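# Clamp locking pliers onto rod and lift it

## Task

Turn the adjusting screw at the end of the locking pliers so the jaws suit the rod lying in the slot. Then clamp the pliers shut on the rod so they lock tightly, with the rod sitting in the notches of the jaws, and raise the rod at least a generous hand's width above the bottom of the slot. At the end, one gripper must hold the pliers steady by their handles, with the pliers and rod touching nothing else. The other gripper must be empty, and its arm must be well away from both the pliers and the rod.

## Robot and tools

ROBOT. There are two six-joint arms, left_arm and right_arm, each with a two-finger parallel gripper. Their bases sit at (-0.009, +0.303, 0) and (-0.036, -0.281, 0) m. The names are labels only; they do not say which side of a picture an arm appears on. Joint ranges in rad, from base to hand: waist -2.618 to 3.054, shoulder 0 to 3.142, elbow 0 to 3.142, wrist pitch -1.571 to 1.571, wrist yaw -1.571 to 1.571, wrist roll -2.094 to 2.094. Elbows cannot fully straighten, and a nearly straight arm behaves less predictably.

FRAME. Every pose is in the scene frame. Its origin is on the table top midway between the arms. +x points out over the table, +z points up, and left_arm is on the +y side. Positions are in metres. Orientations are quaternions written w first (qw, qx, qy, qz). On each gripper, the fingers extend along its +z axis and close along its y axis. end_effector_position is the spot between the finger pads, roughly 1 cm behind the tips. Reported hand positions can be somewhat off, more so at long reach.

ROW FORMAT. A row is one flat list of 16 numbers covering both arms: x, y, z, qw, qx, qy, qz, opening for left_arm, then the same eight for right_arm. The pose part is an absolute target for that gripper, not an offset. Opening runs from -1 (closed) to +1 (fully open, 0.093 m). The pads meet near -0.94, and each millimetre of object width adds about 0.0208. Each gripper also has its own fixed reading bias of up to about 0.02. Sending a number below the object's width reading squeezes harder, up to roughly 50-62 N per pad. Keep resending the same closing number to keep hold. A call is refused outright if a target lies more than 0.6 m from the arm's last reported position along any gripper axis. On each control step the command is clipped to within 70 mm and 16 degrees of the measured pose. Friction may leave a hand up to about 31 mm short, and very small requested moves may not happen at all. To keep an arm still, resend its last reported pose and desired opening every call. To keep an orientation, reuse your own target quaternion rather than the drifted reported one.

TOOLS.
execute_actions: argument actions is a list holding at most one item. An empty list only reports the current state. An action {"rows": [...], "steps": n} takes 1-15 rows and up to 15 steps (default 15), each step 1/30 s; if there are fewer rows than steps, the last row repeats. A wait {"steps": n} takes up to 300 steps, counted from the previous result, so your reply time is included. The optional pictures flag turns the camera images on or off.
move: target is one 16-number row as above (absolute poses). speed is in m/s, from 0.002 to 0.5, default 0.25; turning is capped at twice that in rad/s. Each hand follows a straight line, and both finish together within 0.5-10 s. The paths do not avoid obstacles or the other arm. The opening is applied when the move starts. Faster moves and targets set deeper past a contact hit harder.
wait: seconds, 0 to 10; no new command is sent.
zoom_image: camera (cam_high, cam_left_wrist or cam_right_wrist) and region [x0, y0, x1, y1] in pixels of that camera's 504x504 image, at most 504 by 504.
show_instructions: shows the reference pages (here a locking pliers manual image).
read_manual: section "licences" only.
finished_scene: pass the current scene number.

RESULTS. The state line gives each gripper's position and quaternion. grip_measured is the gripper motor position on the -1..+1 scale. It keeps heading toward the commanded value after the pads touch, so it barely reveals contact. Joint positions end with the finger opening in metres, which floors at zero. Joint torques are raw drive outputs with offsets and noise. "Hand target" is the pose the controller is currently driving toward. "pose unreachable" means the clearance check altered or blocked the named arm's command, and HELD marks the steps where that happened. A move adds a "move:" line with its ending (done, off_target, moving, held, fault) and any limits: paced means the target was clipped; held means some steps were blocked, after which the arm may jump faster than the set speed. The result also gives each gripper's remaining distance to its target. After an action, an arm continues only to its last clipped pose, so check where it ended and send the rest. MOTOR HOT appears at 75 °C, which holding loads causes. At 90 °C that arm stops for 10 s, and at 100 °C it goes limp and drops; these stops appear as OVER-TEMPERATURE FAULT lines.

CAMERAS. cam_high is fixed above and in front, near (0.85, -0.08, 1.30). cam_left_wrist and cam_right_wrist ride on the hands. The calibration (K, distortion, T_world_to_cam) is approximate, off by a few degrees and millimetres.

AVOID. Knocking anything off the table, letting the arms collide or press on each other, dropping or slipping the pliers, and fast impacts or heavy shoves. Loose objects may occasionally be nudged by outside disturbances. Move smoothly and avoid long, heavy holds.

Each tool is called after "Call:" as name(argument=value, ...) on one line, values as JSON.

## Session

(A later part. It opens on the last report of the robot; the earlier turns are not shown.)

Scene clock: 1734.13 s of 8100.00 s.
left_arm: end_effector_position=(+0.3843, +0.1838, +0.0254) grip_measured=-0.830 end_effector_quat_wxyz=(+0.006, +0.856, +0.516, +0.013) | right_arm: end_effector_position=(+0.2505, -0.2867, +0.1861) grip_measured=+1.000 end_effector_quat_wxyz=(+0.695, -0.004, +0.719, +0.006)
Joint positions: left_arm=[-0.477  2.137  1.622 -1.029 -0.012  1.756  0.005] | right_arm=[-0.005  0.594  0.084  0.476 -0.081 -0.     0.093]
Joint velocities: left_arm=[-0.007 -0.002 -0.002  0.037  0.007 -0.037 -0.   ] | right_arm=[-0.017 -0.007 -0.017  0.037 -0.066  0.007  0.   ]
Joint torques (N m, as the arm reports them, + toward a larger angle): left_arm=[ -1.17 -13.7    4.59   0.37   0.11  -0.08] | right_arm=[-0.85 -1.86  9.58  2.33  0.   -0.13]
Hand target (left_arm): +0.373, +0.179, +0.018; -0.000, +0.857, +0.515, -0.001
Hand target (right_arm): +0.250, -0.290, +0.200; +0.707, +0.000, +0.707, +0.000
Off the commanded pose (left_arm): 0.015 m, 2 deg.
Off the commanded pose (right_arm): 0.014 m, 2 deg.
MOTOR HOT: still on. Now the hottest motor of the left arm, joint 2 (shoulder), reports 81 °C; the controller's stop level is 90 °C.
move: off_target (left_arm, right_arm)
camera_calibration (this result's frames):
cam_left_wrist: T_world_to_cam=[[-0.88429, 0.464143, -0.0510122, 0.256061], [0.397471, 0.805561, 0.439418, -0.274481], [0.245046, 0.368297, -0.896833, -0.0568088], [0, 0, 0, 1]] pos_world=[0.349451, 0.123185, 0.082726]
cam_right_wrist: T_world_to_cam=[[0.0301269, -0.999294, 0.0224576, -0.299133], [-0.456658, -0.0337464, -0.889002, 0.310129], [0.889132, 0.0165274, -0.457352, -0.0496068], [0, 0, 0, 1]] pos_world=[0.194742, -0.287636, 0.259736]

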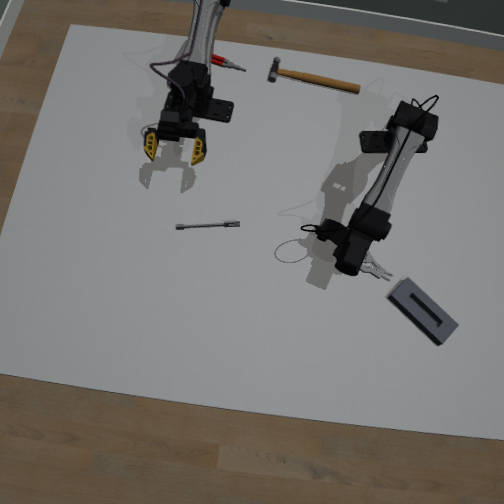

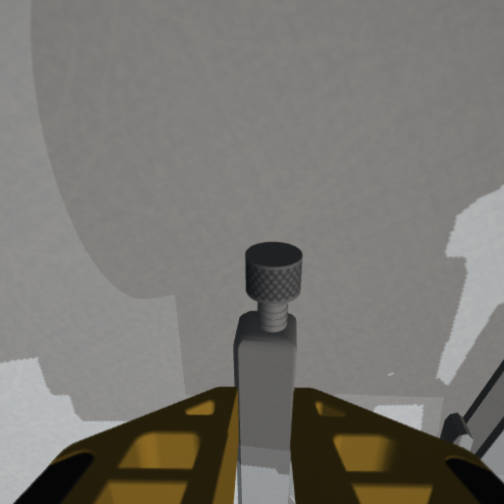

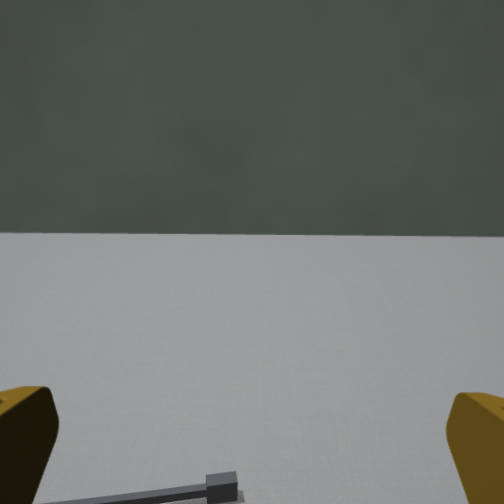

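Contact. Release, then retreat to cool.

Call:
execute_actions(actions=[{"rows":[[0.384,0.184,0.024,0.006,0.856,0.516,0.013,-0.75,0.25,-0.29,0.2,0.707,0,0.707,0,1],[0.384,0.184,0.024,0.006,0.856,0.516,0.013,-0.7,0.25,-0.29,0.2,0.707,0,0.707,0,1],[0.384,0.184,0.024,0.006,0.856,0.516,0.013,-0.66,0.25,-0.29,0.2,0.707,0,0.707,0,1],[0.384,0.184,0.024,0.006,0.856,0.516,0.013,-0.62,0.25,-0.29,0.2,0.707,0,0.707,0,1],[0.384,0.184,0.024,0.006,0.856,0.516,0.013,-0.55,0.25,-0.29,0.2,0.707,0,0.707,0,1],[0.384,0.184,0.024,0.006,0.856,0.516,0.013,-0.45,0.25,-0.29,0.2,0.707,0,0.707,0,1],[0.384,0.184,0.024,0.006,0.856,0.516,0.013,-0.35,0.25,-0.29,0.2,0.707,0,0.707,0,1]],"steps":15}])

Scene clock: 1737.83 s of 8100.00 s.
left_arm: end_effector_position=(+0.3844, +0.1839, +0.0254) grip_measured=-0.351 end_effector_quat_wxyz=(+0.006, +0.856, +0.517, +0.014) | right_arm: end_effector_position=(+0.2505, -0.2867, +0.1861) grip_measured=+1.000 end_effector_quat_wxyz=(+0.695, -0.004, +0.719, +0.006)
Joint positions: left_arm=[-0.477  2.137  1.622 -1.029 -0.013  1.756  0.028] | right_arm=[-0.005  0.594  0.084  0.476 -0.081 -0.     0.093]
Joint velocities: left_arm=[ 0.002 -0.012  0.007 -0.007  0.095 -0.007 -0.001] | right_arm=[-0.017  0.002 -0.002 -0.037  0.051  0.066  0.   ]
Joint torques (N m, as the arm reports them, + toward a larger angle): left_arm=[ -0.2  -13.39   7.53   0.36   0.     0.07] | right_arm=[-0.83 -1.89  9.53  2.35  0.   -0.14]
Hand target (left_arm): +0.384, +0.184, +0.024; +0.006, +0.856, +0.516, +0.013
Hand target (right_arm): +0.250, -0.290, +0.200; +0.707, +0.000, +0.707, +0.000
Off the commanded pose (left_arm): 0.001 m, 0 deg.
Off the commanded pose (right_arm): 0.014 m, 2 deg.
MOTOR HOT: still on. Now the hottest motor of the left arm, joint 2 (shoulder), reports 81 °C; the controller's stop level is 90 °C.
Steps of this call (steps 1 to 96: nothing new was sent; steps 97 to 111: all 15 steps of this action). Readings (end_effector_position):
97: left_arm (+0.3844, +0.1839, +0.0254) | right_arm (+0.2505, -0.2867, +0.1861)
98: left_arm (+0.3844, +0.1839, +0.0254) | right_arm (+0.2505, -0.2867, +0.1861)
100: left_arm (+0.3844, +0.1839, +0.0254) | right_arm (+0.2505, -0.2867, +0.1861)
104: left_arm (+0.3844, +0.1839, +0.0254) | right_arm (+0.2505, -0.2867, +0.1861)
111: the state above
camera_calibration (this result's frames):
cam_left_wrist: T_world_to_cam=[[-0.884445, 0.463828, -0.0511856, 0.256239], [0.39683, 0.805298, 0.440478, -0.274399], [0.245526, 0.369266, -0.896303, -0.0572739], [0, 0, 0, 1]] pos_world=[0.349581, 0.123272, 0.0826476]
cam_right_wrist: T_world_to_cam=[[0.0301269, -0.999294, 0.0224576, -0.299133], [-0.456658, -0.0337464, -0.889002, 0.310129], [0.889132, 0.0165274, -0.457352, -0.0496068], [0, 0, 0, 1]] pos_world=[0.194742, -0.287636, 0.259736]

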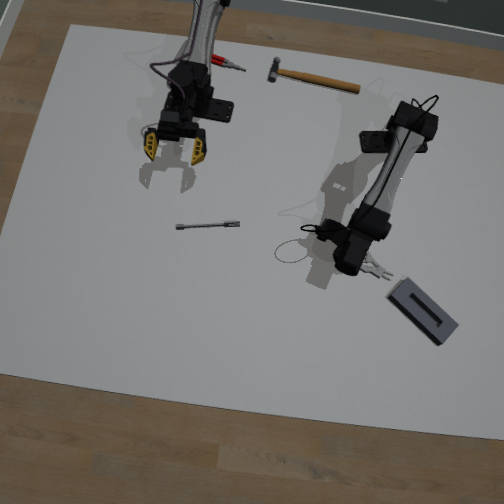

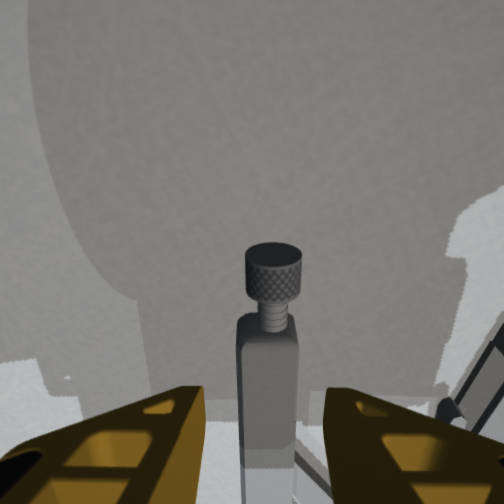

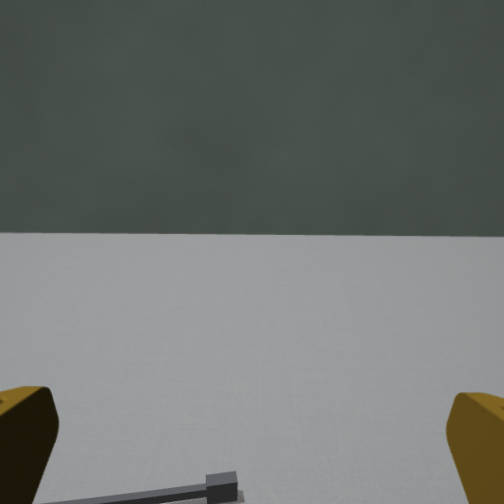

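Call:
move(target=[0.384,0.184,0.08,0,0.857,0.515,0,-0.35,0.25,-0.29,0.2,0.707,0,0.707,0,1], speed=0.1)

Call:
move(target=[0.20,0.25,0.12,0,0.857,0.515,0,-0.35,0.25,-0.29,0.2,0.707,0,0.707,0,1], speed=0.15)

Call:
execute_actions(actions=[{"steps":300}], pictures=false)

Call:
execute_actions(actions=[{"steps":300}], pictures=false)

Call:
execute_actions(actions=[{"steps":300}], pictures=false)

Scene clock: 1743.57 s of 8100.00 s.
left_arm: end_effector_position=(+0.3800, +0.1843, +0.0721) grip_measured=-0.351 end_effector_quat_wxyz=(-0.008, +0.856, +0.516, -0.002) | right_arm: end_effector_position=(+0.2505, -0.2867, +0.1861) grip_measured=+1.000 end_effector_quat_wxyz=(+0.695, -0.004, +0.719, +0.006)
Joint positions: left_arm=[-0.477  2.125  1.791 -1.251 -0.007  1.756  0.028] | right_arm=[-0.005  0.594  0.084  0.476 -0.081 -0.     0.093]
Joint velocities: left_arm=[ 0.012 -0.007 -0.022 -0.11   0.022 -0.022 -0.001] | right_arm=[ 0.017  0.012  0.002 -0.051  0.051 -0.037  0.   ]
Joint torques (N m, as the arm reports them, + toward a larger angle): left_arm=[  0.09 -13.9   10.31   0.09   0.08   0.13] | right_arm=[-0.84 -1.92  9.58  2.34  0.   -0.14]
Hand target (left_arm): +0.383, +0.184, +0.080; +0.000, +0.857, +0.515, +0.000
Hand target (right_arm): +0.250, -0.290, +0.200; +0.707, +0.000, +0.707, +0.000
Off the commanded pose (left_arm): 0.009 m, 1 deg.
Off the commanded pose (right_arm): 0.014 m, 2 deg.
MOTOR HOT: still on. Now the hottest motor of the left arm, joint 2 (shoulder), reports 80 °C; the controller's stop level is 90 °C.
move: off_target (right_arm)
camera_calibration (this result's frames):
cam_left_wrist: T_world_to_cam=[[-0.885539, 0.464408, -0.0121034, 0.252052], [0.414862, 0.802252, 0.42928, -0.298972], [0.209071, 0.375122, -0.903091, -0.00124168], [0, 0, 0, 1]] pos_world=[0.347493, 0.123262, 0.130272]
cam_right_wrist: T_world_to_cam=[[0.0301269, -0.999294, 0.0224576, -0.299133], [-0.456658, -0.0337464, -0.889002, 0.310129], [0.889132, 0.0165274, -0.457352, -0.0496068], [0, 0, 0, 1]] pos_world=[0.194742, -0.287636, 0.259736]

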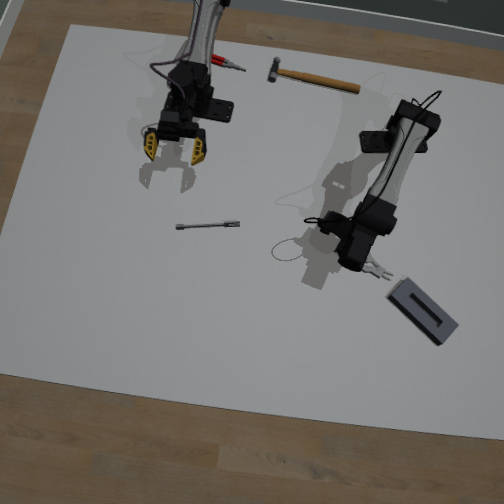

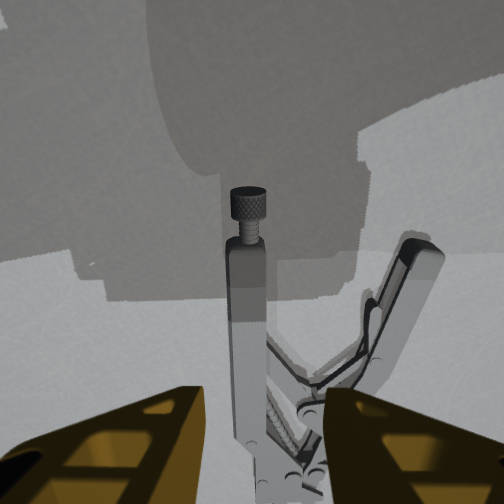

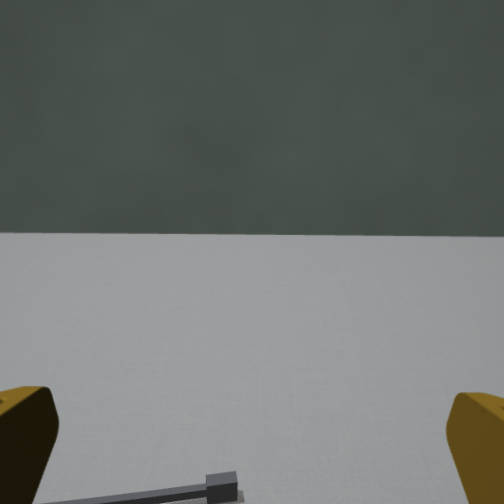

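Scene clock: 1745.30 s of 8100.00 s.
left_arm: end_effector_position=(+0.2087, +0.2444, +0.1238) grip_measured=-0.351 end_effector_quat_wxyz=(+0.008, +0.857, +0.515, +0.013) | right_arm: end_effector_position=(+0.2505, -0.2867, +0.1861) grip_measured=+1.000 end_effector_quat_wxyz=(+0.695, -0.004, +0.719, +0.006)
Joint positions: left_arm=[-0.447  1.365  1.102 -1.278 -0.007  1.789  0.028] | right_arm=[-0.005  0.594  0.084  0.476 -0.081 -0.     0.093]
Joint velocities: left_arm=[ 0.002  0.007  0.007  0.066  0.022 -0.037  0.   ] | right_arm=[ 0.002 -0.002  0.012 -0.022 -0.007 -0.007  0.   ]
Joint torques (N m, as the arm reports them, + toward a larger angle): left_arm=[ 0.44 -6.32  5.46  0.18  0.06  0.13] | right_arm=[-0.83 -1.91  9.57  2.35  0.01 -0.13]
Hand target (left_arm): +0.199, +0.248, +0.119; -0.000, +0.857, +0.515, +0.001
Hand target (right_arm): +0.250, -0.290, +0.200; +0.707, +0.000, +0.707, +0.000
Off the commanded pose (left_arm): 0.011 m, 2 deg.
Off the commanded pose (right_arm): 0.014 m, 2 deg.
MOTOR HOT: still on. Now the hottest motor of the left arm, joint 2 (shoulder), reports 80 °C; the controller's stop level is 90 °C.
move: off_target (left_arm, right_arm)
camera_calibration (this result's frames):
cam_left_wrist: T_world_to_cam=[[-0.882575, 0.467057, -0.0540359, 0.0770016], [0.399792, 0.805973, 0.436549, -0.296986], [0.247445, 0.363684, -0.898056, 0.0529542], [0, 0, 0, 1]] pos_world=[0.173589, 0.18414, 0.181366]
cam_right_wrist: T_world_to_cam=[[0.0301269, -0.999294, 0.0224576, -0.299133], [-0.456658, -0.0337464, -0.889002, 0.310129], [0.889132, 0.0165274, -0.457352, -0.0496068], [0, 0, 0, 1]] pos_world=[0.194742, -0.287636, 0.259736]

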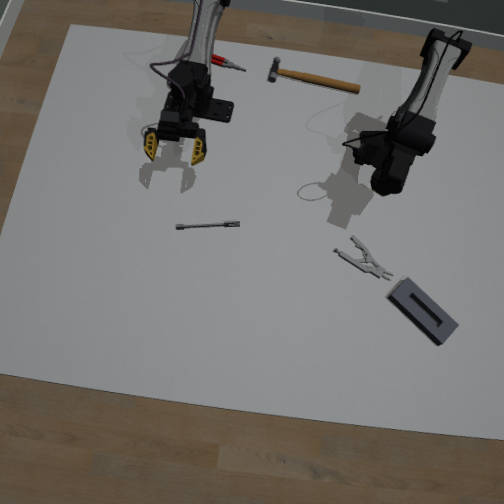

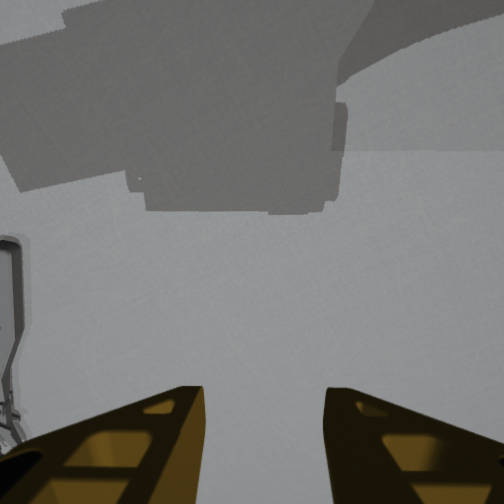

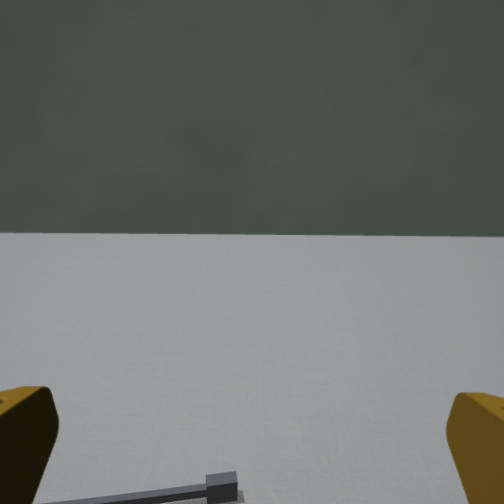

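Scene clock: 1755.30 s of 8100.00 s.
left_arm: end_effector_position=(+0.2085, +0.2444, +0.1237) grip_measured=-0.351 end_effector_quat_wxyz=(+0.008, +0.857, +0.515, +0.012) | right_arm: end_effector_position=(+0.2505, -0.2867, +0.1861) grip_measured=+1.000 end_effector_quat_wxyz=(+0.695, -0.004, +0.719, +0.006)
Joint positions: left_arm=[-0.447  1.365  1.102 -1.279 -0.007  1.79   0.028] | right_arm=[-0.005  0.594  0.084  0.476 -0.081 -0.     0.093]
Joint velocities: left_arm=[ 0.022  0.002 -0.012 -0.051 -0.051 -0.007 -0.   ] | right_arm=[ 0.007 -0.012 -0.002 -0.022 -0.022  0.037  0.   ]
Joint torques (N m, as the arm reports them, + toward a larger angle): left_arm=[ 0.42 -6.2   5.48  0.16  0.04  0.14] | right_arm=[-0.88 -1.88  9.57  2.35  0.   -0.14]
Hand target (left_arm): +0.199, +0.248, +0.119; -0.001, +0.857, +0.515, +0.000
Hand target (right_arm): +0.250, -0.290, +0.200; +0.707, +0.000, +0.707, +0.000
Off the commanded pose (left_arm): 0.011 m, 2 deg.
Off the commanded pose (right_arm): 0.014 m, 2 deg.
MOTOR HOT: still on. Now the hottest motor of the left arm, joint 2 (shoulder), reports 74 °C; the controller's stop level is 90 °C.
Steps of this call (steps 1 to 300: nothing new was sent). Readings (end_effector_position):
1: left_arm (+0.2086, +0.2444, +0.1237) | right_arm (+0.2505, -0.2867, +0.1861)
2: left_arm (+0.2085, +0.2444, +0.1237) | right_arm (+0.2505, -0.2867, +0.1861)
4: left_arm (+0.2085, +0.2444, +0.1237) | right_arm (+0.2505, -0.2867, +0.1861)
8: left_arm (+0.2086, +0.2444, +0.1238) | right_arm (+0.2505, -0.2867, +0.1861)
300: the state above

Scene clock: 1765.30 s of 8100.00 s.
left_arm: end_effector_position=(+0.2085, +0.2444, +0.1237) grip_measured=-0.351 end_effector_quat_wxyz=(+0.008, +0.857, +0.515, +0.012) | right_arm: end_effector_position=(+0.2505, -0.2867, +0.1861) grip_measured=+1.000 end_effector_quat_wxyz=(+0.695, -0.004, +0.719, +0.006)
Joint positions: left_arm=[-0.447  1.365  1.102 -1.279 -0.007  1.79   0.028] | right_arm=[-0.005  0.594  0.084  0.476 -0.081 -0.     0.093]
Joint velocities: left_arm=[-0.002  0.017 -0.012 -0.037 -0.095 -0.007 -0.   ] | right_arm=[-0.012 -0.007 -0.007 -0.007  0.066  0.037  0.   ]
Joint torques (N m, as the arm reports them, + toward a larger angle): left_arm=[ 0.46 -6.3   5.38  0.16  0.03  0.13] | right_arm=[-0.87 -1.87  9.6   2.34  0.   -0.14]
Hand target (left_arm): +0.199, +0.248, +0.119; -0.001, +0.857, +0.515, +0.000
Hand target (right_arm): +0.250, -0.290, +0.200; +0.707, +0.000, +0.707, +0.000
Off the commanded pose (left_arm): 0.011 m, 2 deg.
Off the commanded pose (right_arm): 0.014 m, 2 deg.
MOTOR HOT: cleared. Now the hottest motor of the left arm, joint 2 (shoulder), reports 70 °C.
Steps of this call (steps 1 to 300: nothing new was sent). Readings (end_effector_position):
1: left_arm (+0.2085, +0.2444, +0.1237) | right_arm (+0.2505, -0.2867, +0.1861)
2: left_arm (+0.2085, +0.2444, +0.1237) | right_arm (+0.2505, -0.2867, +0.1861)
4: left_arm (+0.2086, +0.2444, +0.1238) | right_arm (+0.2505, -0.2867, +0.1861)
8: left_arm (+0.2086, +0.2444, +0.1238) | right_arm (+0.2505, -0.2867, +0.1861)
300: the state above

Scene clock: 1775.30 s of 8100.00 s.
left_arm: end_effector_position=(+0.2085, +0.2444, +0.1237) grip_measured=-0.351 end_effector_quat_wxyz=(+0.008, +0.857, +0.515, +0.012) | right_arm: end_effector_position=(+0.2505, -0.2867, +0.1861) grip_measured=+1.000 end_effector_quat_wxyz=(+0.695, -0.004, +0.719, +0.006)
Joint positions: left_arm=[-0.447  1.365  1.102 -1.279 -0.007  1.79   0.028] | right_arm=[-0.005  0.594  0.084  0.476 -0.081 -0.     0.093]
Joint velocities: left_arm=[ 0.002 -0.017  0.002 -0.037 -0.022 -0.022  0.001] | right_arm=[ 0.022 -0.002  0.007 -0.051 -0.037 -0.007  0.   ]
Joint torques (N m, as the arm reports them, + toward a larger angle): left_arm=[ 0.37 -6.31  5.59  0.17  0.04  0.14] | right_arm=[-0.86 -1.88  9.57  2.33  0.01 -0.13]
Hand target (left_arm): +0.199, +0.248, +0.119; -0.001, +0.857, +0.515, +0.000
Hand target (right_arm): +0.250, -0.290, +0.200; +0.707, +0.000, +0.707, +0.000
Off the commanded pose (left_arm): 0.011 m, 2 deg.
Off the commanded pose (right_arm): 0.014 m, 2 deg.
Steps of this call (steps 1 to 300: nothing new was sent). Readings (end_effector_position):
1: left_arm (+0.2086, +0.2444, +0.1238) | right_arm (+0.2505, -0.2867, +0.1861)
2: left_arm (+0.2085, +0.2444, +0.1237) | right_arm (+0.2505, -0.2867, +0.1861)
4: left_arm (+0.2086, +0.2444, +0.1238) | right_arm (+0.2505, -0.2867, +0.1861)
8: left_arm (+0.2085, +0.2444, +0.1237) | right_arm (+0.2505, -0.2867, +0.1861)
300: the state above

Call:
move(target=[0.388,0.183,0.055,0,0.857,0.515,0,-0.3,0.25,-0.2,0.2,0.707,0,0.707,0,1], speed=0.15)

Scene clock: 1786.93 s of 8100.00 s.
left_arm: end_effector_position=(+0.3881, +0.1904, +0.0558) grip_measured=-0.301 end_effector_quat_wxyz=(-0.001, +0.857, +0.516, +0.004) | right_arm: end_effector_position=(+0.2457, -0.2030, +0.1907) grip_measured=+1.000 end_effector_quat_wxyz=(+0.700, -0.007, +0.714, -0.006)
Joint positions: left_arm=[-0.457  2.139  1.749 -1.175 -0.007  1.778  0.031] | right_arm=[ 0.665  0.79   0.12   0.646  0.601 -0.004  0.093]
Joint velocities: left_arm=[ 0.002 -0.002  0.007  0.007 -0.007 -0.022  0.   ] | right_arm=[ 0.002 -0.007 -0.012 -0.037  0.139 -0.037  0.   ]
Joint torques (N m, as the arm reports them, + toward a larger angle): left_arm=[ -1.17 -12.07  10.37   0.11   0.06  -0.07] | right_arm=[ 0.37  0.92  9.12  2.57  0.   -0.18]
Hand target (left_arm): +0.389, +0.185, +0.056; +0.001, +0.857, +0.515, -0.000
Hand target (right_arm): +0.248, -0.200, +0.200; +0.708, -0.004, +0.706, -0.004
Off the commanded pose (left_arm): 0.007 m, 0 deg.
Off the commanded pose (right_arm): 0.011 m, 2 deg.
move: off_target (right_arm)
camera_calibration (this result's frames):
cam_left_wrist: T_world_to_cam=[[-0.88428, 0.465962, -0.030456, 0.256422], [0.408853, 0.804108, 0.431566, -0.298372], [0.225583, 0.369173, -0.901567, -0.0252878], [0, 0, 0, 1]] pos_world=[0.354443, 0.129776, 0.113778]
cam_right_wrist: T_world_to_cam=[[0.017855, -0.998904, 0.0432721, -0.216243], [-0.445136, -0.0466949, -0.894245, 0.3104], [0.895285, -0.00329524, -0.445482, -0.0523652], [0, 0, 0, 1]] pos_world=[0.188913, -0.201684, 0.263603]

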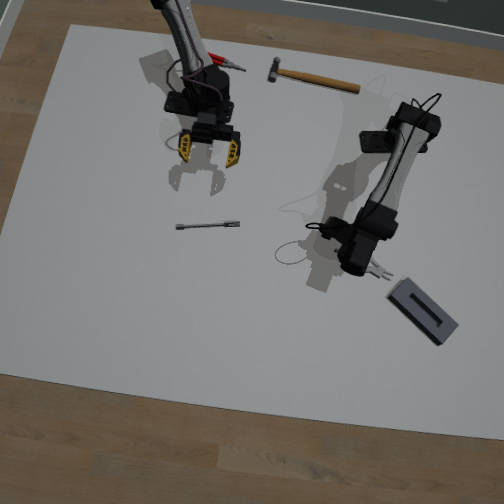

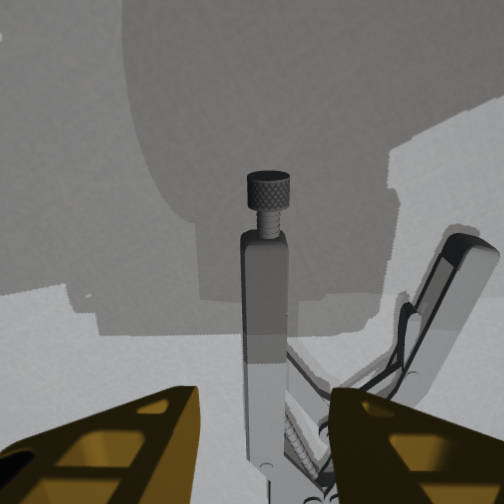

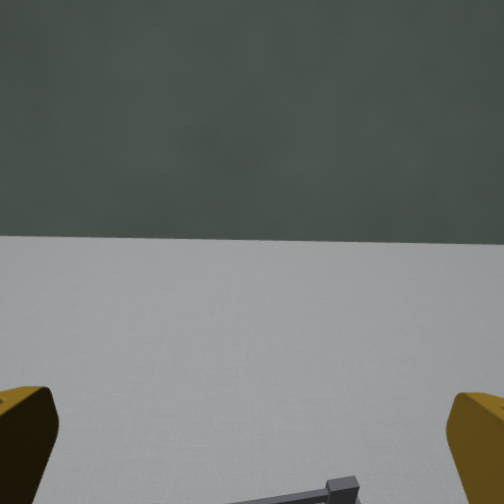

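Call:
move(target=[0.381,0.175,0.045,0,0.857,0.515,0,-0.3,0.25,-0.2,0.2,0.707,0,0.707,0,1], speed=0.02)

Scene clock: 1789.77 s of 8100.00 s.
left_arm: end_effector_position=(+0.3901, +0.1769, +0.0559) grip_measured=-0.301 end_effector_quat_wxyz=(+0.009, +0.857, +0.515, +0.012) | right_arm: end_effector_position=(+0.2457, -0.2032, +0.1914) grip_measured=+1.000 end_effector_quat_wxyz=(+0.701, -0.006, +0.713, -0.006)
Joint positions: left_arm=[-0.486  2.139  1.749 -1.151 -0.006  1.751  0.031] | right_arm=[ 0.665  0.79   0.12   0.65   0.603 -0.005  0.093]
Joint velocities: left_arm=[-0.002 -0.007  0.002  0.037  0.022  0.037  0.001] | right_arm=[ 0.012  0.002  0.007 -0.037 -0.051 -0.081  0.   ]
Joint torques (N m, as the arm reports them, + toward a larger angle): left_arm=[ -0.88 -13.15   4.45   0.44   0.03  -0.04] | right_arm=[ 0.03  1.75  9.37  2.56 -0.02 -0.08]
Hand target (left_arm): +0.381, +0.175, +0.045; -0.000, +0.857, +0.515, -0.001
Hand target (right_arm): +0.250, -0.200, +0.200; +0.707, -0.000, +0.707, +0.000
Off the commanded pose (left_arm): 0.014 m, 2 deg.
Off the commanded pose (right_arm): 0.010 m, 1 deg.
move: off_target (left_arm)
camera_calibration (this result's frames):
cam_left_wrist: T_world_to_cam=[[-0.882414, 0.467322, -0.0543588, 0.264857], [0.400471, 0.806727, 0.434527, -0.285797], [0.246917, 0.361663, -0.899017, -0.0278339], [0, 0, 0, 1]] pos_world=[0.355039, 0.116853, 0.11356]
cam_right_wrist: T_world_to_cam=[[0.0158424, -0.998985, 0.0421727, -0.21588], [-0.442669, -0.0448268, -0.895564, 0.311072], [0.896545, -0.00448075, -0.44293, -0.0531208], [0, 0, 0, 1]] pos_world=[0.188747, -0.201954, 0.26416]

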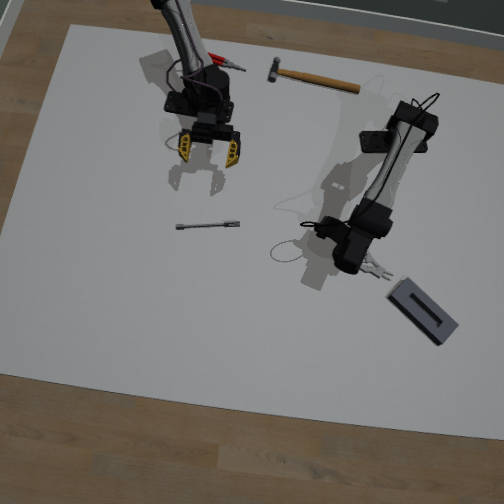

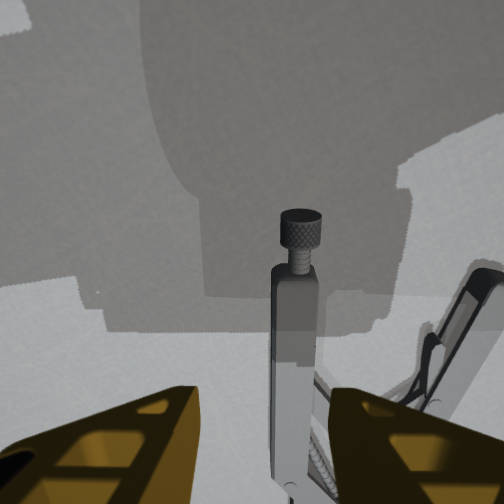

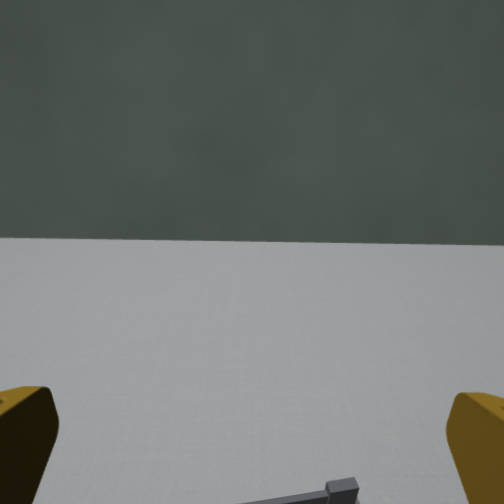

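Call:
move(target=[0.377,0.180,0.043,0,0.857,0.515,0,-0.2,0.25,-0.2,0.2,0.707,0,0.707,0,1], speed=0.01)

Scene clock: 1793.33 s of 8100.00 s.
left_arm: end_effector_position=(+0.3820, +0.1795, +0.0438) grip_measured=-0.201 end_effector_quat_wxyz=(-0.001, +0.857, +0.515, +0.003) | right_arm: end_effector_position=(+0.2457, -0.2032, +0.1914) grip_measured=+1.000 end_effector_quat_wxyz=(+0.701, -0.006, +0.713, -0.006)
Joint positions: left_arm=[-0.486  2.139  1.701 -1.13  -0.006  1.75   0.036] | right_arm=[ 0.665  0.79   0.12   0.65   0.603 -0.005  0.093]
Joint velocities: left_arm=[ 0.017 -0.012 -0.012  0.051 -0.007 -0.051  0.   ] | right_arm=[ 0.007 -0.012 -0.017 -0.037 -0.066 -0.007  0.   ]
Joint torques (N m, as the arm reports them, + toward a larger angle): left_arm=[ -0.21 -14.84   5.19   0.33   0.06   0.04] | right_arm=[-0.03  1.73  9.37  2.56 -0.04 -0.08]
Hand target (left_arm): +0.377, +0.180, +0.043; +0.000, +0.857, +0.515, -0.000
Hand target (right_arm): +0.250, -0.200, +0.200; +0.707, -0.000, +0.707, +0.000
Off the commanded pose (left_arm): 0.005 m, 0 deg.
Off the commanded pose (right_arm): 0.010 m, 1 deg.
move: done
camera_calibration (this result's frames):
cam_left_wrist: T_world_to_cam=[[-0.883997, 0.466646, -0.0281052, 0.255348], [0.410554, 0.803681, 0.430747, -0.28254], [0.223594, 0.369241, -0.902035, -0.0299042], [0, 0, 0, 1]] pos_world=[0.348411, 0.118956, 0.101905]
cam_right_wrist: T_world_to_cam=[[0.0158424, -0.998985, 0.0421727, -0.21588], [-0.442669, -0.0448268, -0.895564, 0.311072], [0.896545, -0.00448075, -0.44293, -0.0531208], [0, 0, 0, 1]] pos_world=[0.188747, -0.201954, 0.26416]

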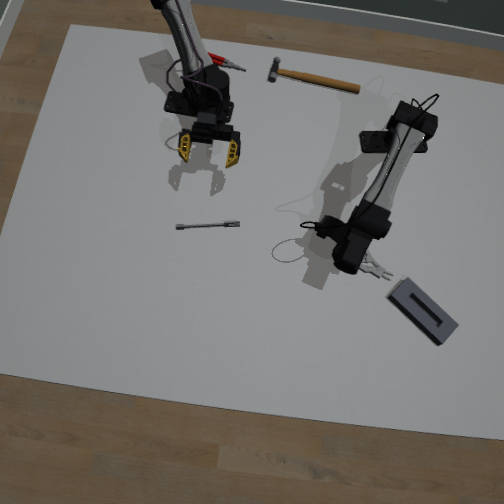

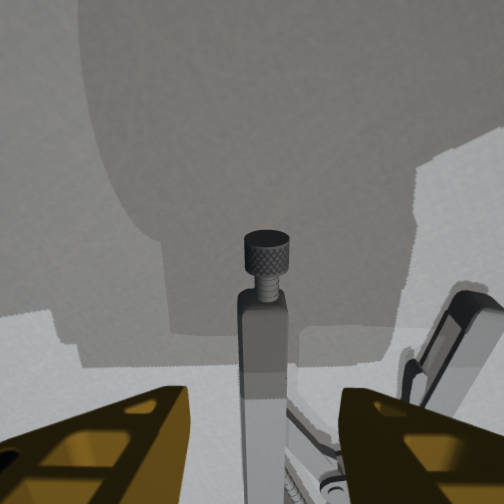

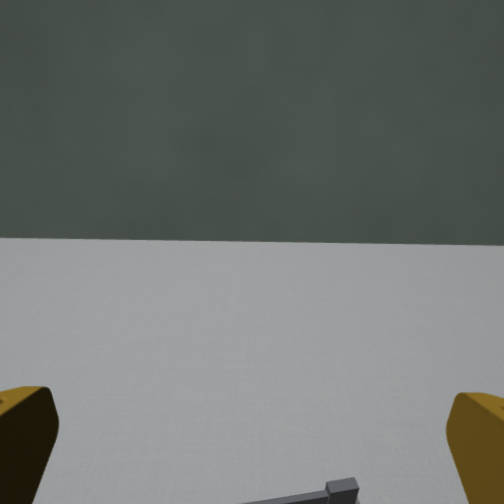

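Call:
move(target=[0.380,0.1795,0.014,0,0.857,0.515,0,-0.2,0.25,-0.2,0.2,0.707,0,0.707,0,1], speed=0.015)

Scene clock: 1799.30 s of 8100.00 s.
left_arm: end_effector_position=(+0.3879, +0.1776, +0.0308) grip_measured=-0.201 end_effector_quat_wxyz=(+0.013, +0.857, +0.515, +0.016) | right_arm: end_effector_position=(+0.2457, -0.2032, +0.1915) grip_measured=+1.000 end_effector_quat_wxyz=(+0.701, -0.006, +0.713, -0.006)
Joint positions: left_arm=[-0.486  2.139  1.647 -1.038 -0.006  1.75   0.036] | right_arm=[ 0.665  0.79   0.12   0.65   0.603 -0.005  0.093]
Joint velocities: left_arm=[-0.012 -0.007 -0.002  0.007 -0.007  0.007 -0.001] | right_arm=[-0.007  0.002 -0.002  0.037 -0.007  0.022  0.   ]
Joint torques (N m, as the arm reports them, + toward a larger angle): left_arm=[ -0.22 -11.17   5.26   0.46   0.05   0.02] | right_arm=[ 0.04  1.75  9.39  2.56 -0.03 -0.07]
Hand target (left_arm): +0.380, +0.179, +0.014; -0.000, +0.857, +0.515, -0.000
Hand target (right_arm): +0.250, -0.200, +0.200; +0.707, -0.000, +0.707, +0.000
Off the commanded pose (left_arm): 0.019 m, 2 deg.
Off the commanded pose (right_arm): 0.010 m, 1 deg.
move: off_target (left_arm)
camera_calibration (this result's frames):
cam_left_wrist: T_world_to_cam=[[-0.882294, 0.466102, -0.0656178, 0.261687], [0.394805, 0.808717, 0.436011, -0.272785], [0.256292, 0.358784, -0.897546, -0.0532429], [0, 0, 0, 1]] pos_world=[0.352228, 0.117736, 0.0883209]
cam_right_wrist: T_world_to_cam=[[0.0158291, -0.998994, 0.0419616, -0.21584], [-0.442388, -0.0446331, -0.895712, 0.311144], [0.896684, -0.00438496, -0.442649, -0.0531546], [0, 0, 0, 1]] pos_world=[0.188726, -0.201969, 0.264223]

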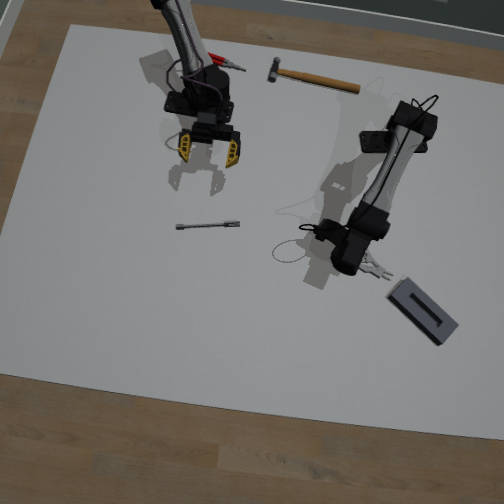

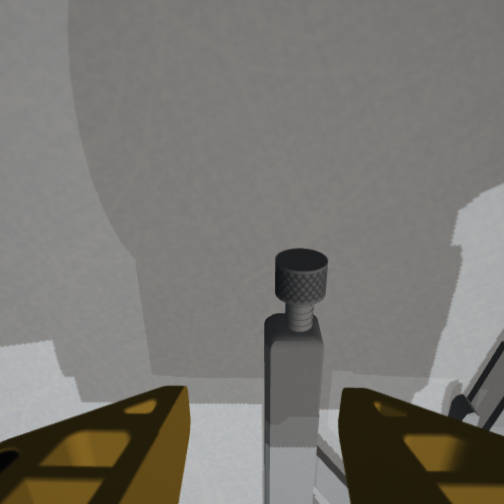

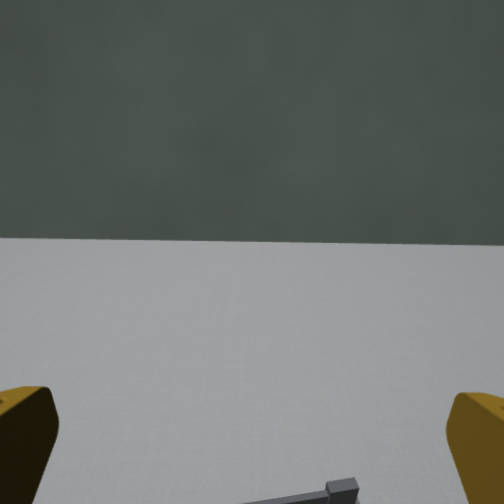

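Shoulder stuck; nudge a little more.

Call:
execute_actions(actions=[{"rows":[[0.381,0.1795,0.011,0,0.857,0.515,0,-0.2,0.25,-0.2,0.2,0.707,0,0.707,0,1]],"steps":15}])

Scene clock: 1802.13 s of 8100.00 s.
left_arm: end_effector_position=(+0.3893, +0.1772, +0.0253) grip_measured=-0.201 end_effector_quat_wxyz=(+0.012, +0.857, +0.515, +0.015) | right_arm: end_effector_position=(+0.2457, -0.2032, +0.1915) grip_measured=+1.000 end_effector_quat_wxyz=(+0.701, -0.006, +0.713, -0.006)
Joint positions: left_arm=[-0.486  2.153  1.647 -1.027 -0.006  1.75   0.036] | right_arm=[ 0.665  0.79   0.12   0.65   0.603 -0.005  0.093]
Joint velocities: left_arm=[ 0.002  0.007 -0.022 -0.037  0.037 -0.037  0.   ] | right_arm=[-0.037 -0.002  0.012 -0.051  0.022 -0.081  0.   ]
Joint torques (N m, as the arm reports them, + toward a larger angle): left_arm=[ -0.22 -11.83   5.04   0.41   0.03   0.05] | right_arm=[ 0.    1.76  9.37  2.56 -0.04 -0.08]
Hand target (left_arm): +0.381, +0.179, +0.011; +0.000, +0.857, +0.515, -0.000
Hand target (right_arm): +0.250, -0.200, +0.200; +0.707, -0.000, +0.707, +0.000
Off the commanded pose (left_arm): 0.017 m, 2 deg.
Off the commanded pose (right_arm): 0.010 m, 1 deg.
Steps of this call (steps 1 to 70: nothing new was sent; steps 71 to 85: all 15 steps of this action). Readings (end_effector_position):
71: left_arm (+0.3884, +0.1775, +0.0305) | right_arm (+0.2457, -0.2032, +0.1915)
72: left_arm (+0.3888, +0.1774, +0.0299) | right_arm (+0.2457, -0.2032, +0.1915)
74: left_arm (+0.3891, +0.1773, +0.0280) | right_arm (+0.2457, -0.2032, +0.1915)
78: left_arm (+0.3890, +0.1773, +0.0254) | right_arm (+0.2457, -0.2032, +0.1915)
85: the state above
camera_calibration (this result's frames):
cam_left_wrist: T_world_to_cam=[[-0.882481, 0.466161, -0.0626196, 0.26276], [0.396072, 0.808312, 0.435614, -0.270991], [0.253682, 0.359619, -0.897953, -0.0574978], [0, 0, 0, 1]] pos_world=[0.353798, 0.117234, 0.0828708]
cam_right_wrist: T_world_to_cam=[[0.0158291, -0.998994, 0.0419616, -0.21584], [-0.442388, -0.0446331, -0.895712, 0.311144], [0.896684, -0.00438496, -0.442649, -0.0531546], [0, 0, 0, 1]] pos_world=[0.188726, -0.201969, 0.264223]

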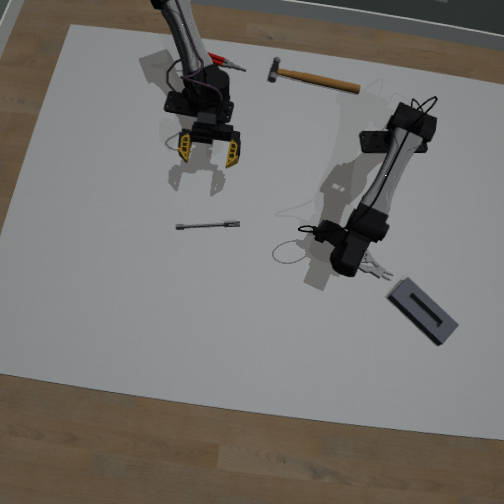

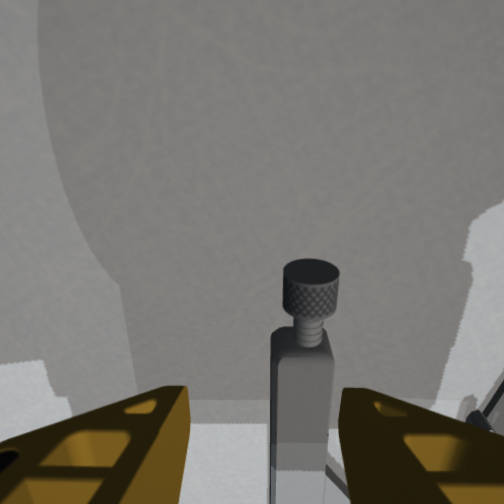

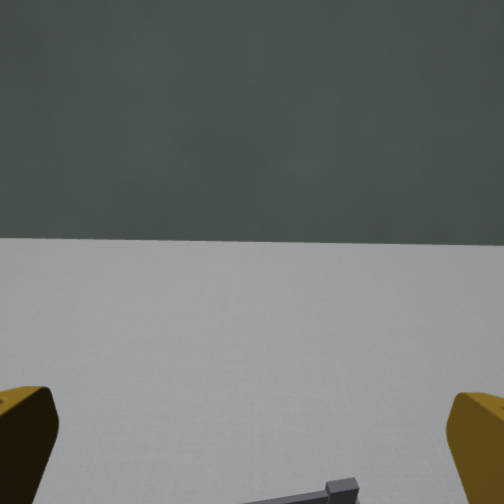

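Call:
execute_actions(actions=[{"rows":[[0.379,0.180,0.026,-0.002,0.857,0.515,-0.002,-0.2,0.25,-0.2,0.2,0.707,0,0.707,0,1]],"steps":15}])

Scene clock: 1804.57 s of 8100.00 s.
left_arm: end_effector_position=(+0.3822, +0.1795, +0.0251) grip_measured=-0.201 end_effector_quat_wxyz=(+0.000, +0.857, +0.515, +0.005) | right_arm: end_effector_position=(+0.2457, -0.2032, +0.1915) grip_measured=+1.000 end_effector_quat_wxyz=(+0.701, -0.006, +0.713, -0.006)
Joint positions: left_arm=[-0.486  2.153  1.647 -1.058 -0.006  1.75   0.036] | right_arm=[ 0.665  0.79   0.12   0.65   0.603 -0.005  0.093]
Joint velocities: left_arm=[-0.002  0.007  0.002 -0.022 -0.081  0.022 -0.001] | right_arm=[-0.032  0.002  0.002  0.051 -0.007 -0.007  0.   ]
Joint torques (N m, as the arm reports them, + toward a larger angle): left_arm=[ -0.13 -13.53   7.82   0.11   0.07   0.07] | right_arm=[ 0.05  1.71  9.38  2.56 -0.04 -0.07]
Hand target (left_arm): +0.379, +0.180, +0.026; -0.002, +0.857, +0.515, -0.002
Hand target (right_arm): +0.250, -0.200, +0.200; +0.707, -0.000, +0.707, +0.000
Off the commanded pose (left_arm): 0.003 m, 1 deg.
Off the commanded pose (right_arm): 0.010 m, 1 deg.
Steps of this call (steps 1 to 58: nothing new was sent; steps 59 to 73: all 15 steps of this action). Readings (end_effector_position):
59: left_arm (+0.3888, +0.1773, +0.0253) | right_arm (+0.2457, -0.2032, +0.1915)
60: left_arm (+0.3876, +0.1777, +0.0252) | right_arm (+0.2457, -0.2032, +0.1915)
62: left_arm (+0.3854, +0.1784, +0.0252) | right_arm (+0.2457, -0.2032, +0.1915)
66: left_arm (+0.3832, +0.1791, +0.0251) | right_arm (+0.2457, -0.2032, +0.1915)
73: the state above
camera_calibration (this result's frames):
cam_left_wrist: T_world_to_cam=[[-0.883865, 0.466604, -0.03261, 0.255179], [0.408674, 0.804282, 0.431412, -0.273939], [0.227526, 0.367983, -0.901565, -0.0480787], [0, 0, 0, 1]] pos_world=[0.348434, 0.118949, 0.083156]
cam_right_wrist: T_world_to_cam=[[0.0158291, -0.998994, 0.0419616, -0.21584], [-0.442388, -0.0446331, -0.895712, 0.311144], [0.896684, -0.00438496, -0.442649, -0.0531546], [0, 0, 0, 1]] pos_world=[0.188726, -0.201969, 0.264223]

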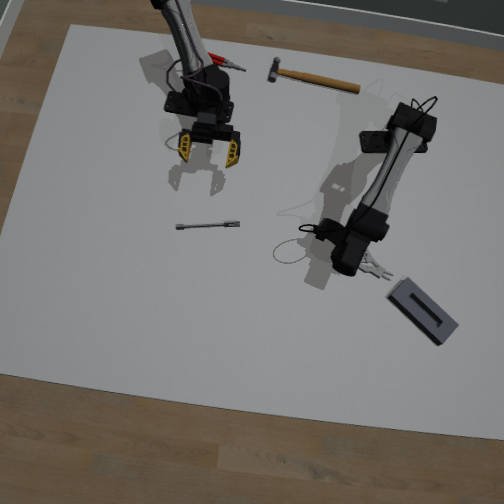

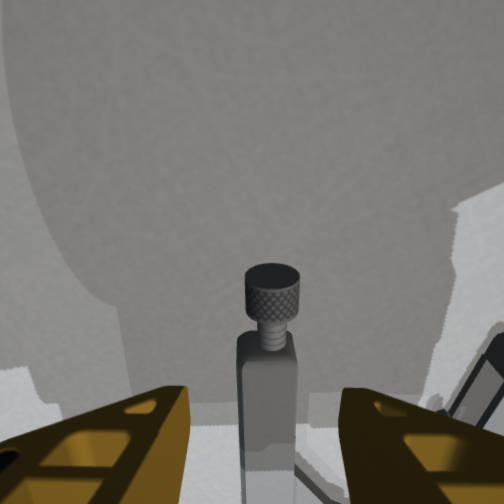

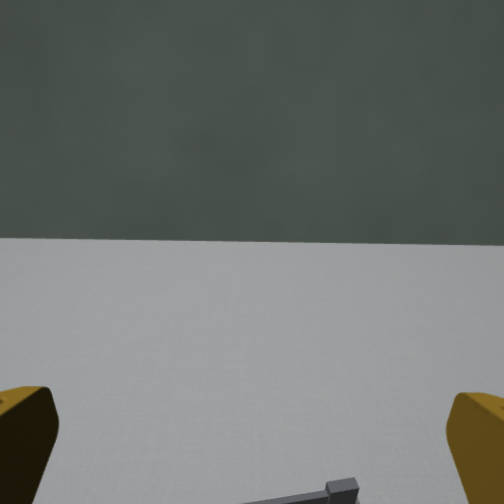

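Call:
execute_actions(actions=[{"rows":[[0.3805,0.180,0.014,-0.008,0.857,0.515,-0.004,-0.2,0.25,-0.2,0.2,0.707,0,0.707,0,1]],"steps":15}])

Scene clock: 1809.37 s of 8100.00 s.
left_arm: end_effector_position=(+0.3821, +0.1795, +0.0251) grip_measured=-0.201 end_effector_quat_wxyz=(+0.000, +0.857, +0.515, +0.004) | right_arm: end_effector_position=(+0.2457, -0.2032, +0.1915) grip_measured=+1.000 end_effector_quat_wxyz=(+0.701, -0.006, +0.713, -0.006)
Joint positions: left_arm=[-0.486  2.153  1.647 -1.058 -0.006  1.75   0.036] | right_arm=[ 0.665  0.79   0.12   0.65   0.603 -0.005  0.093]
Joint velocities: left_arm=[-0.007 -0.007 -0.017 -0.051 -0.066 -0.007  0.   ] | right_arm=[-0.027  0.002 -0.017 -0.037 -0.037  0.037  0.   ]
Joint torques (N m, as the arm reports them, + toward a larger angle): left_arm=[ -0.25 -10.86   7.66   0.3    0.     0.06] | right_arm=[-0.01  1.76  9.36  2.55 -0.02 -0.09]
Hand target (left_arm): +0.380, +0.180, +0.014; -0.008, +0.857, +0.515, -0.004
Hand target (right_arm): +0.250, -0.200, +0.200; +0.707, -0.000, +0.707, +0.000
Off the commanded pose (left_arm): 0.011 m, 1 deg.
Off the commanded pose (right_arm): 0.010 m, 1 deg.
Steps of this call (steps 1 to 129: nothing new was sent; steps 130 to 144: all 15 steps of this action). Readings (end_effector_position):
130: left_arm (+0.3821, +0.1795, +0.0251) | right_arm (+0.2457, -0.2032, +0.1915)
131: left_arm (+0.3821, +0.1795, +0.0251) | right_arm (+0.2457, -0.2032, +0.1915)
133: left_arm (+0.3821, +0.1795, +0.0251) | right_arm (+0.2457, -0.2032, +0.1915)
137: left_arm (+0.3821, +0.1795, +0.0251) | right_arm (+0.2457, -0.2032, +0.1915)
144: the state above
camera_calibration (this result's frames):
cam_left_wrist: T_world_to_cam=[[-0.883888, 0.466611, -0.0318592, 0.254985], [0.408988, 0.804181, 0.431302, -0.274011], [0.226871, 0.368193, -0.901645, -0.0478456], [0, 0, 0, 1]] pos_world=[0.3483, 0.118992, 0.0831653]
cam_right_wrist: T_world_to_cam=[[0.0158291, -0.998994, 0.0419616, -0.21584], [-0.442388, -0.0446331, -0.895712, 0.311144], [0.896684, -0.00438496, -0.442649, -0.0531546], [0, 0, 0, 1]] pos_world=[0.188726, -0.201969, 0.264223]

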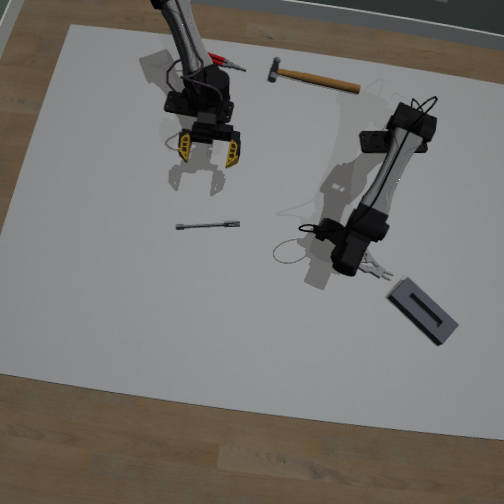

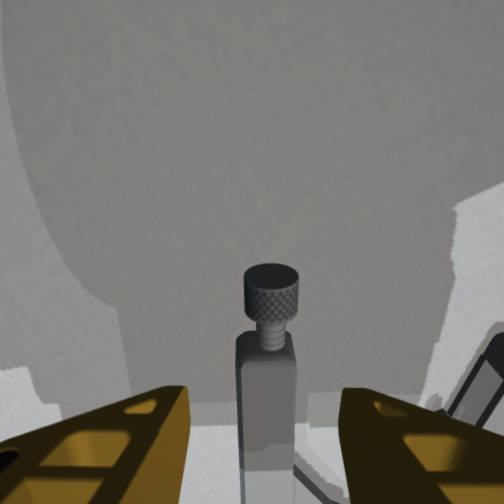

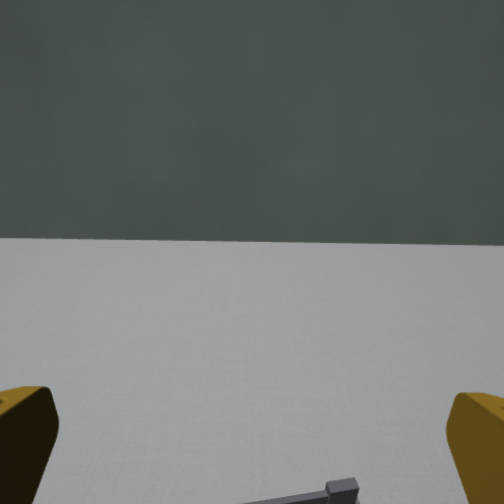

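Call:
execute_actions(actions=[])

Scene clock: 1819.73 s of 8100.00 s.
left_arm: end_effector_position=(+0.3821, +0.1795, +0.0251) grip_measured=-0.201 end_effector_quat_wxyz=(+0.000, +0.857, +0.515, +0.004) | right_arm: end_effector_position=(+0.2457, -0.2032, +0.1915) grip_measured=+1.000 end_effector_quat_wxyz=(+0.701, -0.006, +0.713, -0.006)
Joint positions: left_arm=[-0.486  2.153  1.647 -1.058 -0.006  1.75   0.036] | right_arm=[ 0.665  0.79   0.12   0.65   0.603 -0.005  0.093]
Joint velocities: left_arm=[-0.007  0.007  0.002  0.081 -0.037  0.007 -0.001] | right_arm=[-0.007  0.007 -0.002 -0.007 -0.007 -0.022  0.   ]
Joint torques (N m, as the arm reports them, + toward a larger angle): left_arm=[ -0.18 -10.92   7.58   0.31   0.02   0.07] | right_arm=[-0.04  1.74  9.35  2.55 -0.03 -0.08]
Hand target (left_arm): +0.380, +0.180, +0.014; -0.008, +0.857, +0.515, -0.004
Hand target (right_arm): +0.250, -0.200, +0.200; +0.707, -0.000, +0.707, +0.000
Off the commanded pose (left_arm): 0.011 m, 1 deg.
Off the commanded pose (right_arm): 0.010 m, 1 deg.
Steps of this call (steps 1 to 311: nothing new was sent). Readings (end_effector_position):
1: left_arm (+0.3821, +0.1795, +0.0251) | right_arm (+0.2457, -0.2032, +0.1915)
2: left_arm (+0.3821, +0.1795, +0.0251) | right_arm (+0.2457, -0.2032, +0.1915)
4: left_arm (+0.3821, +0.1795, +0.0251) | right_arm (+0.2457, -0.2032, +0.1915)
8: left_arm (+0.3821, +0.1795, +0.0251) | right_arm (+0.2457, -0.2032, +0.1915)
311: the state above
camera_calibration (this result's frames):
cam_left_wrist: T_world_to_cam=[[-0.883888, 0.466611, -0.0318592, 0.254985], [0.408988, 0.804181, 0.431302, -0.274011], [0.226871, 0.368193, -0.901645, -0.0478456], [0, 0, 0, 1]] pos_world=[0.3483, 0.118992, 0.0831653]
cam_right_wrist: T_world_to_cam=[[0.0158291, -0.998994, 0.0419616, -0.21584], [-0.442388, -0.0446331, -0.895712, 0.311144], [0.896684, -0.00438496, -0.442649, -0.0531546], [0, 0, 0, 1]] pos_world=[0.188726, -0.201969, 0.264223]

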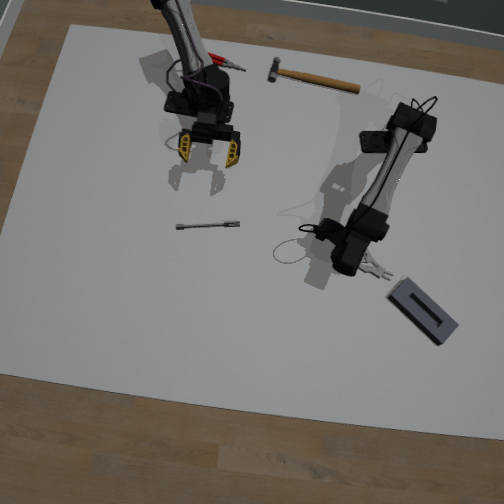

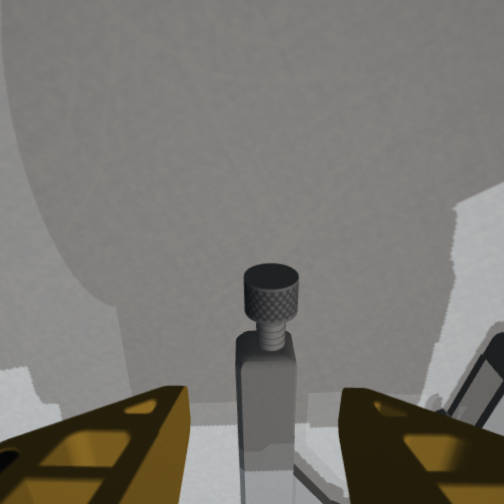

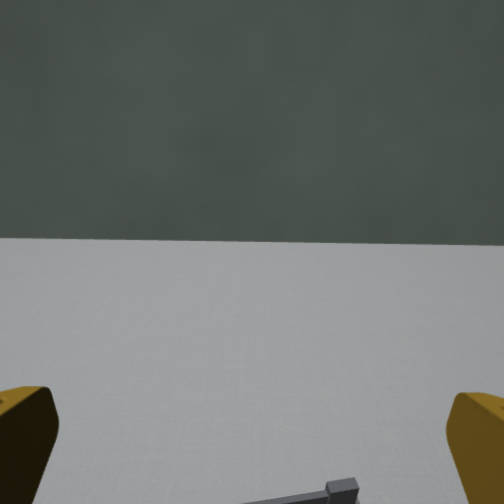

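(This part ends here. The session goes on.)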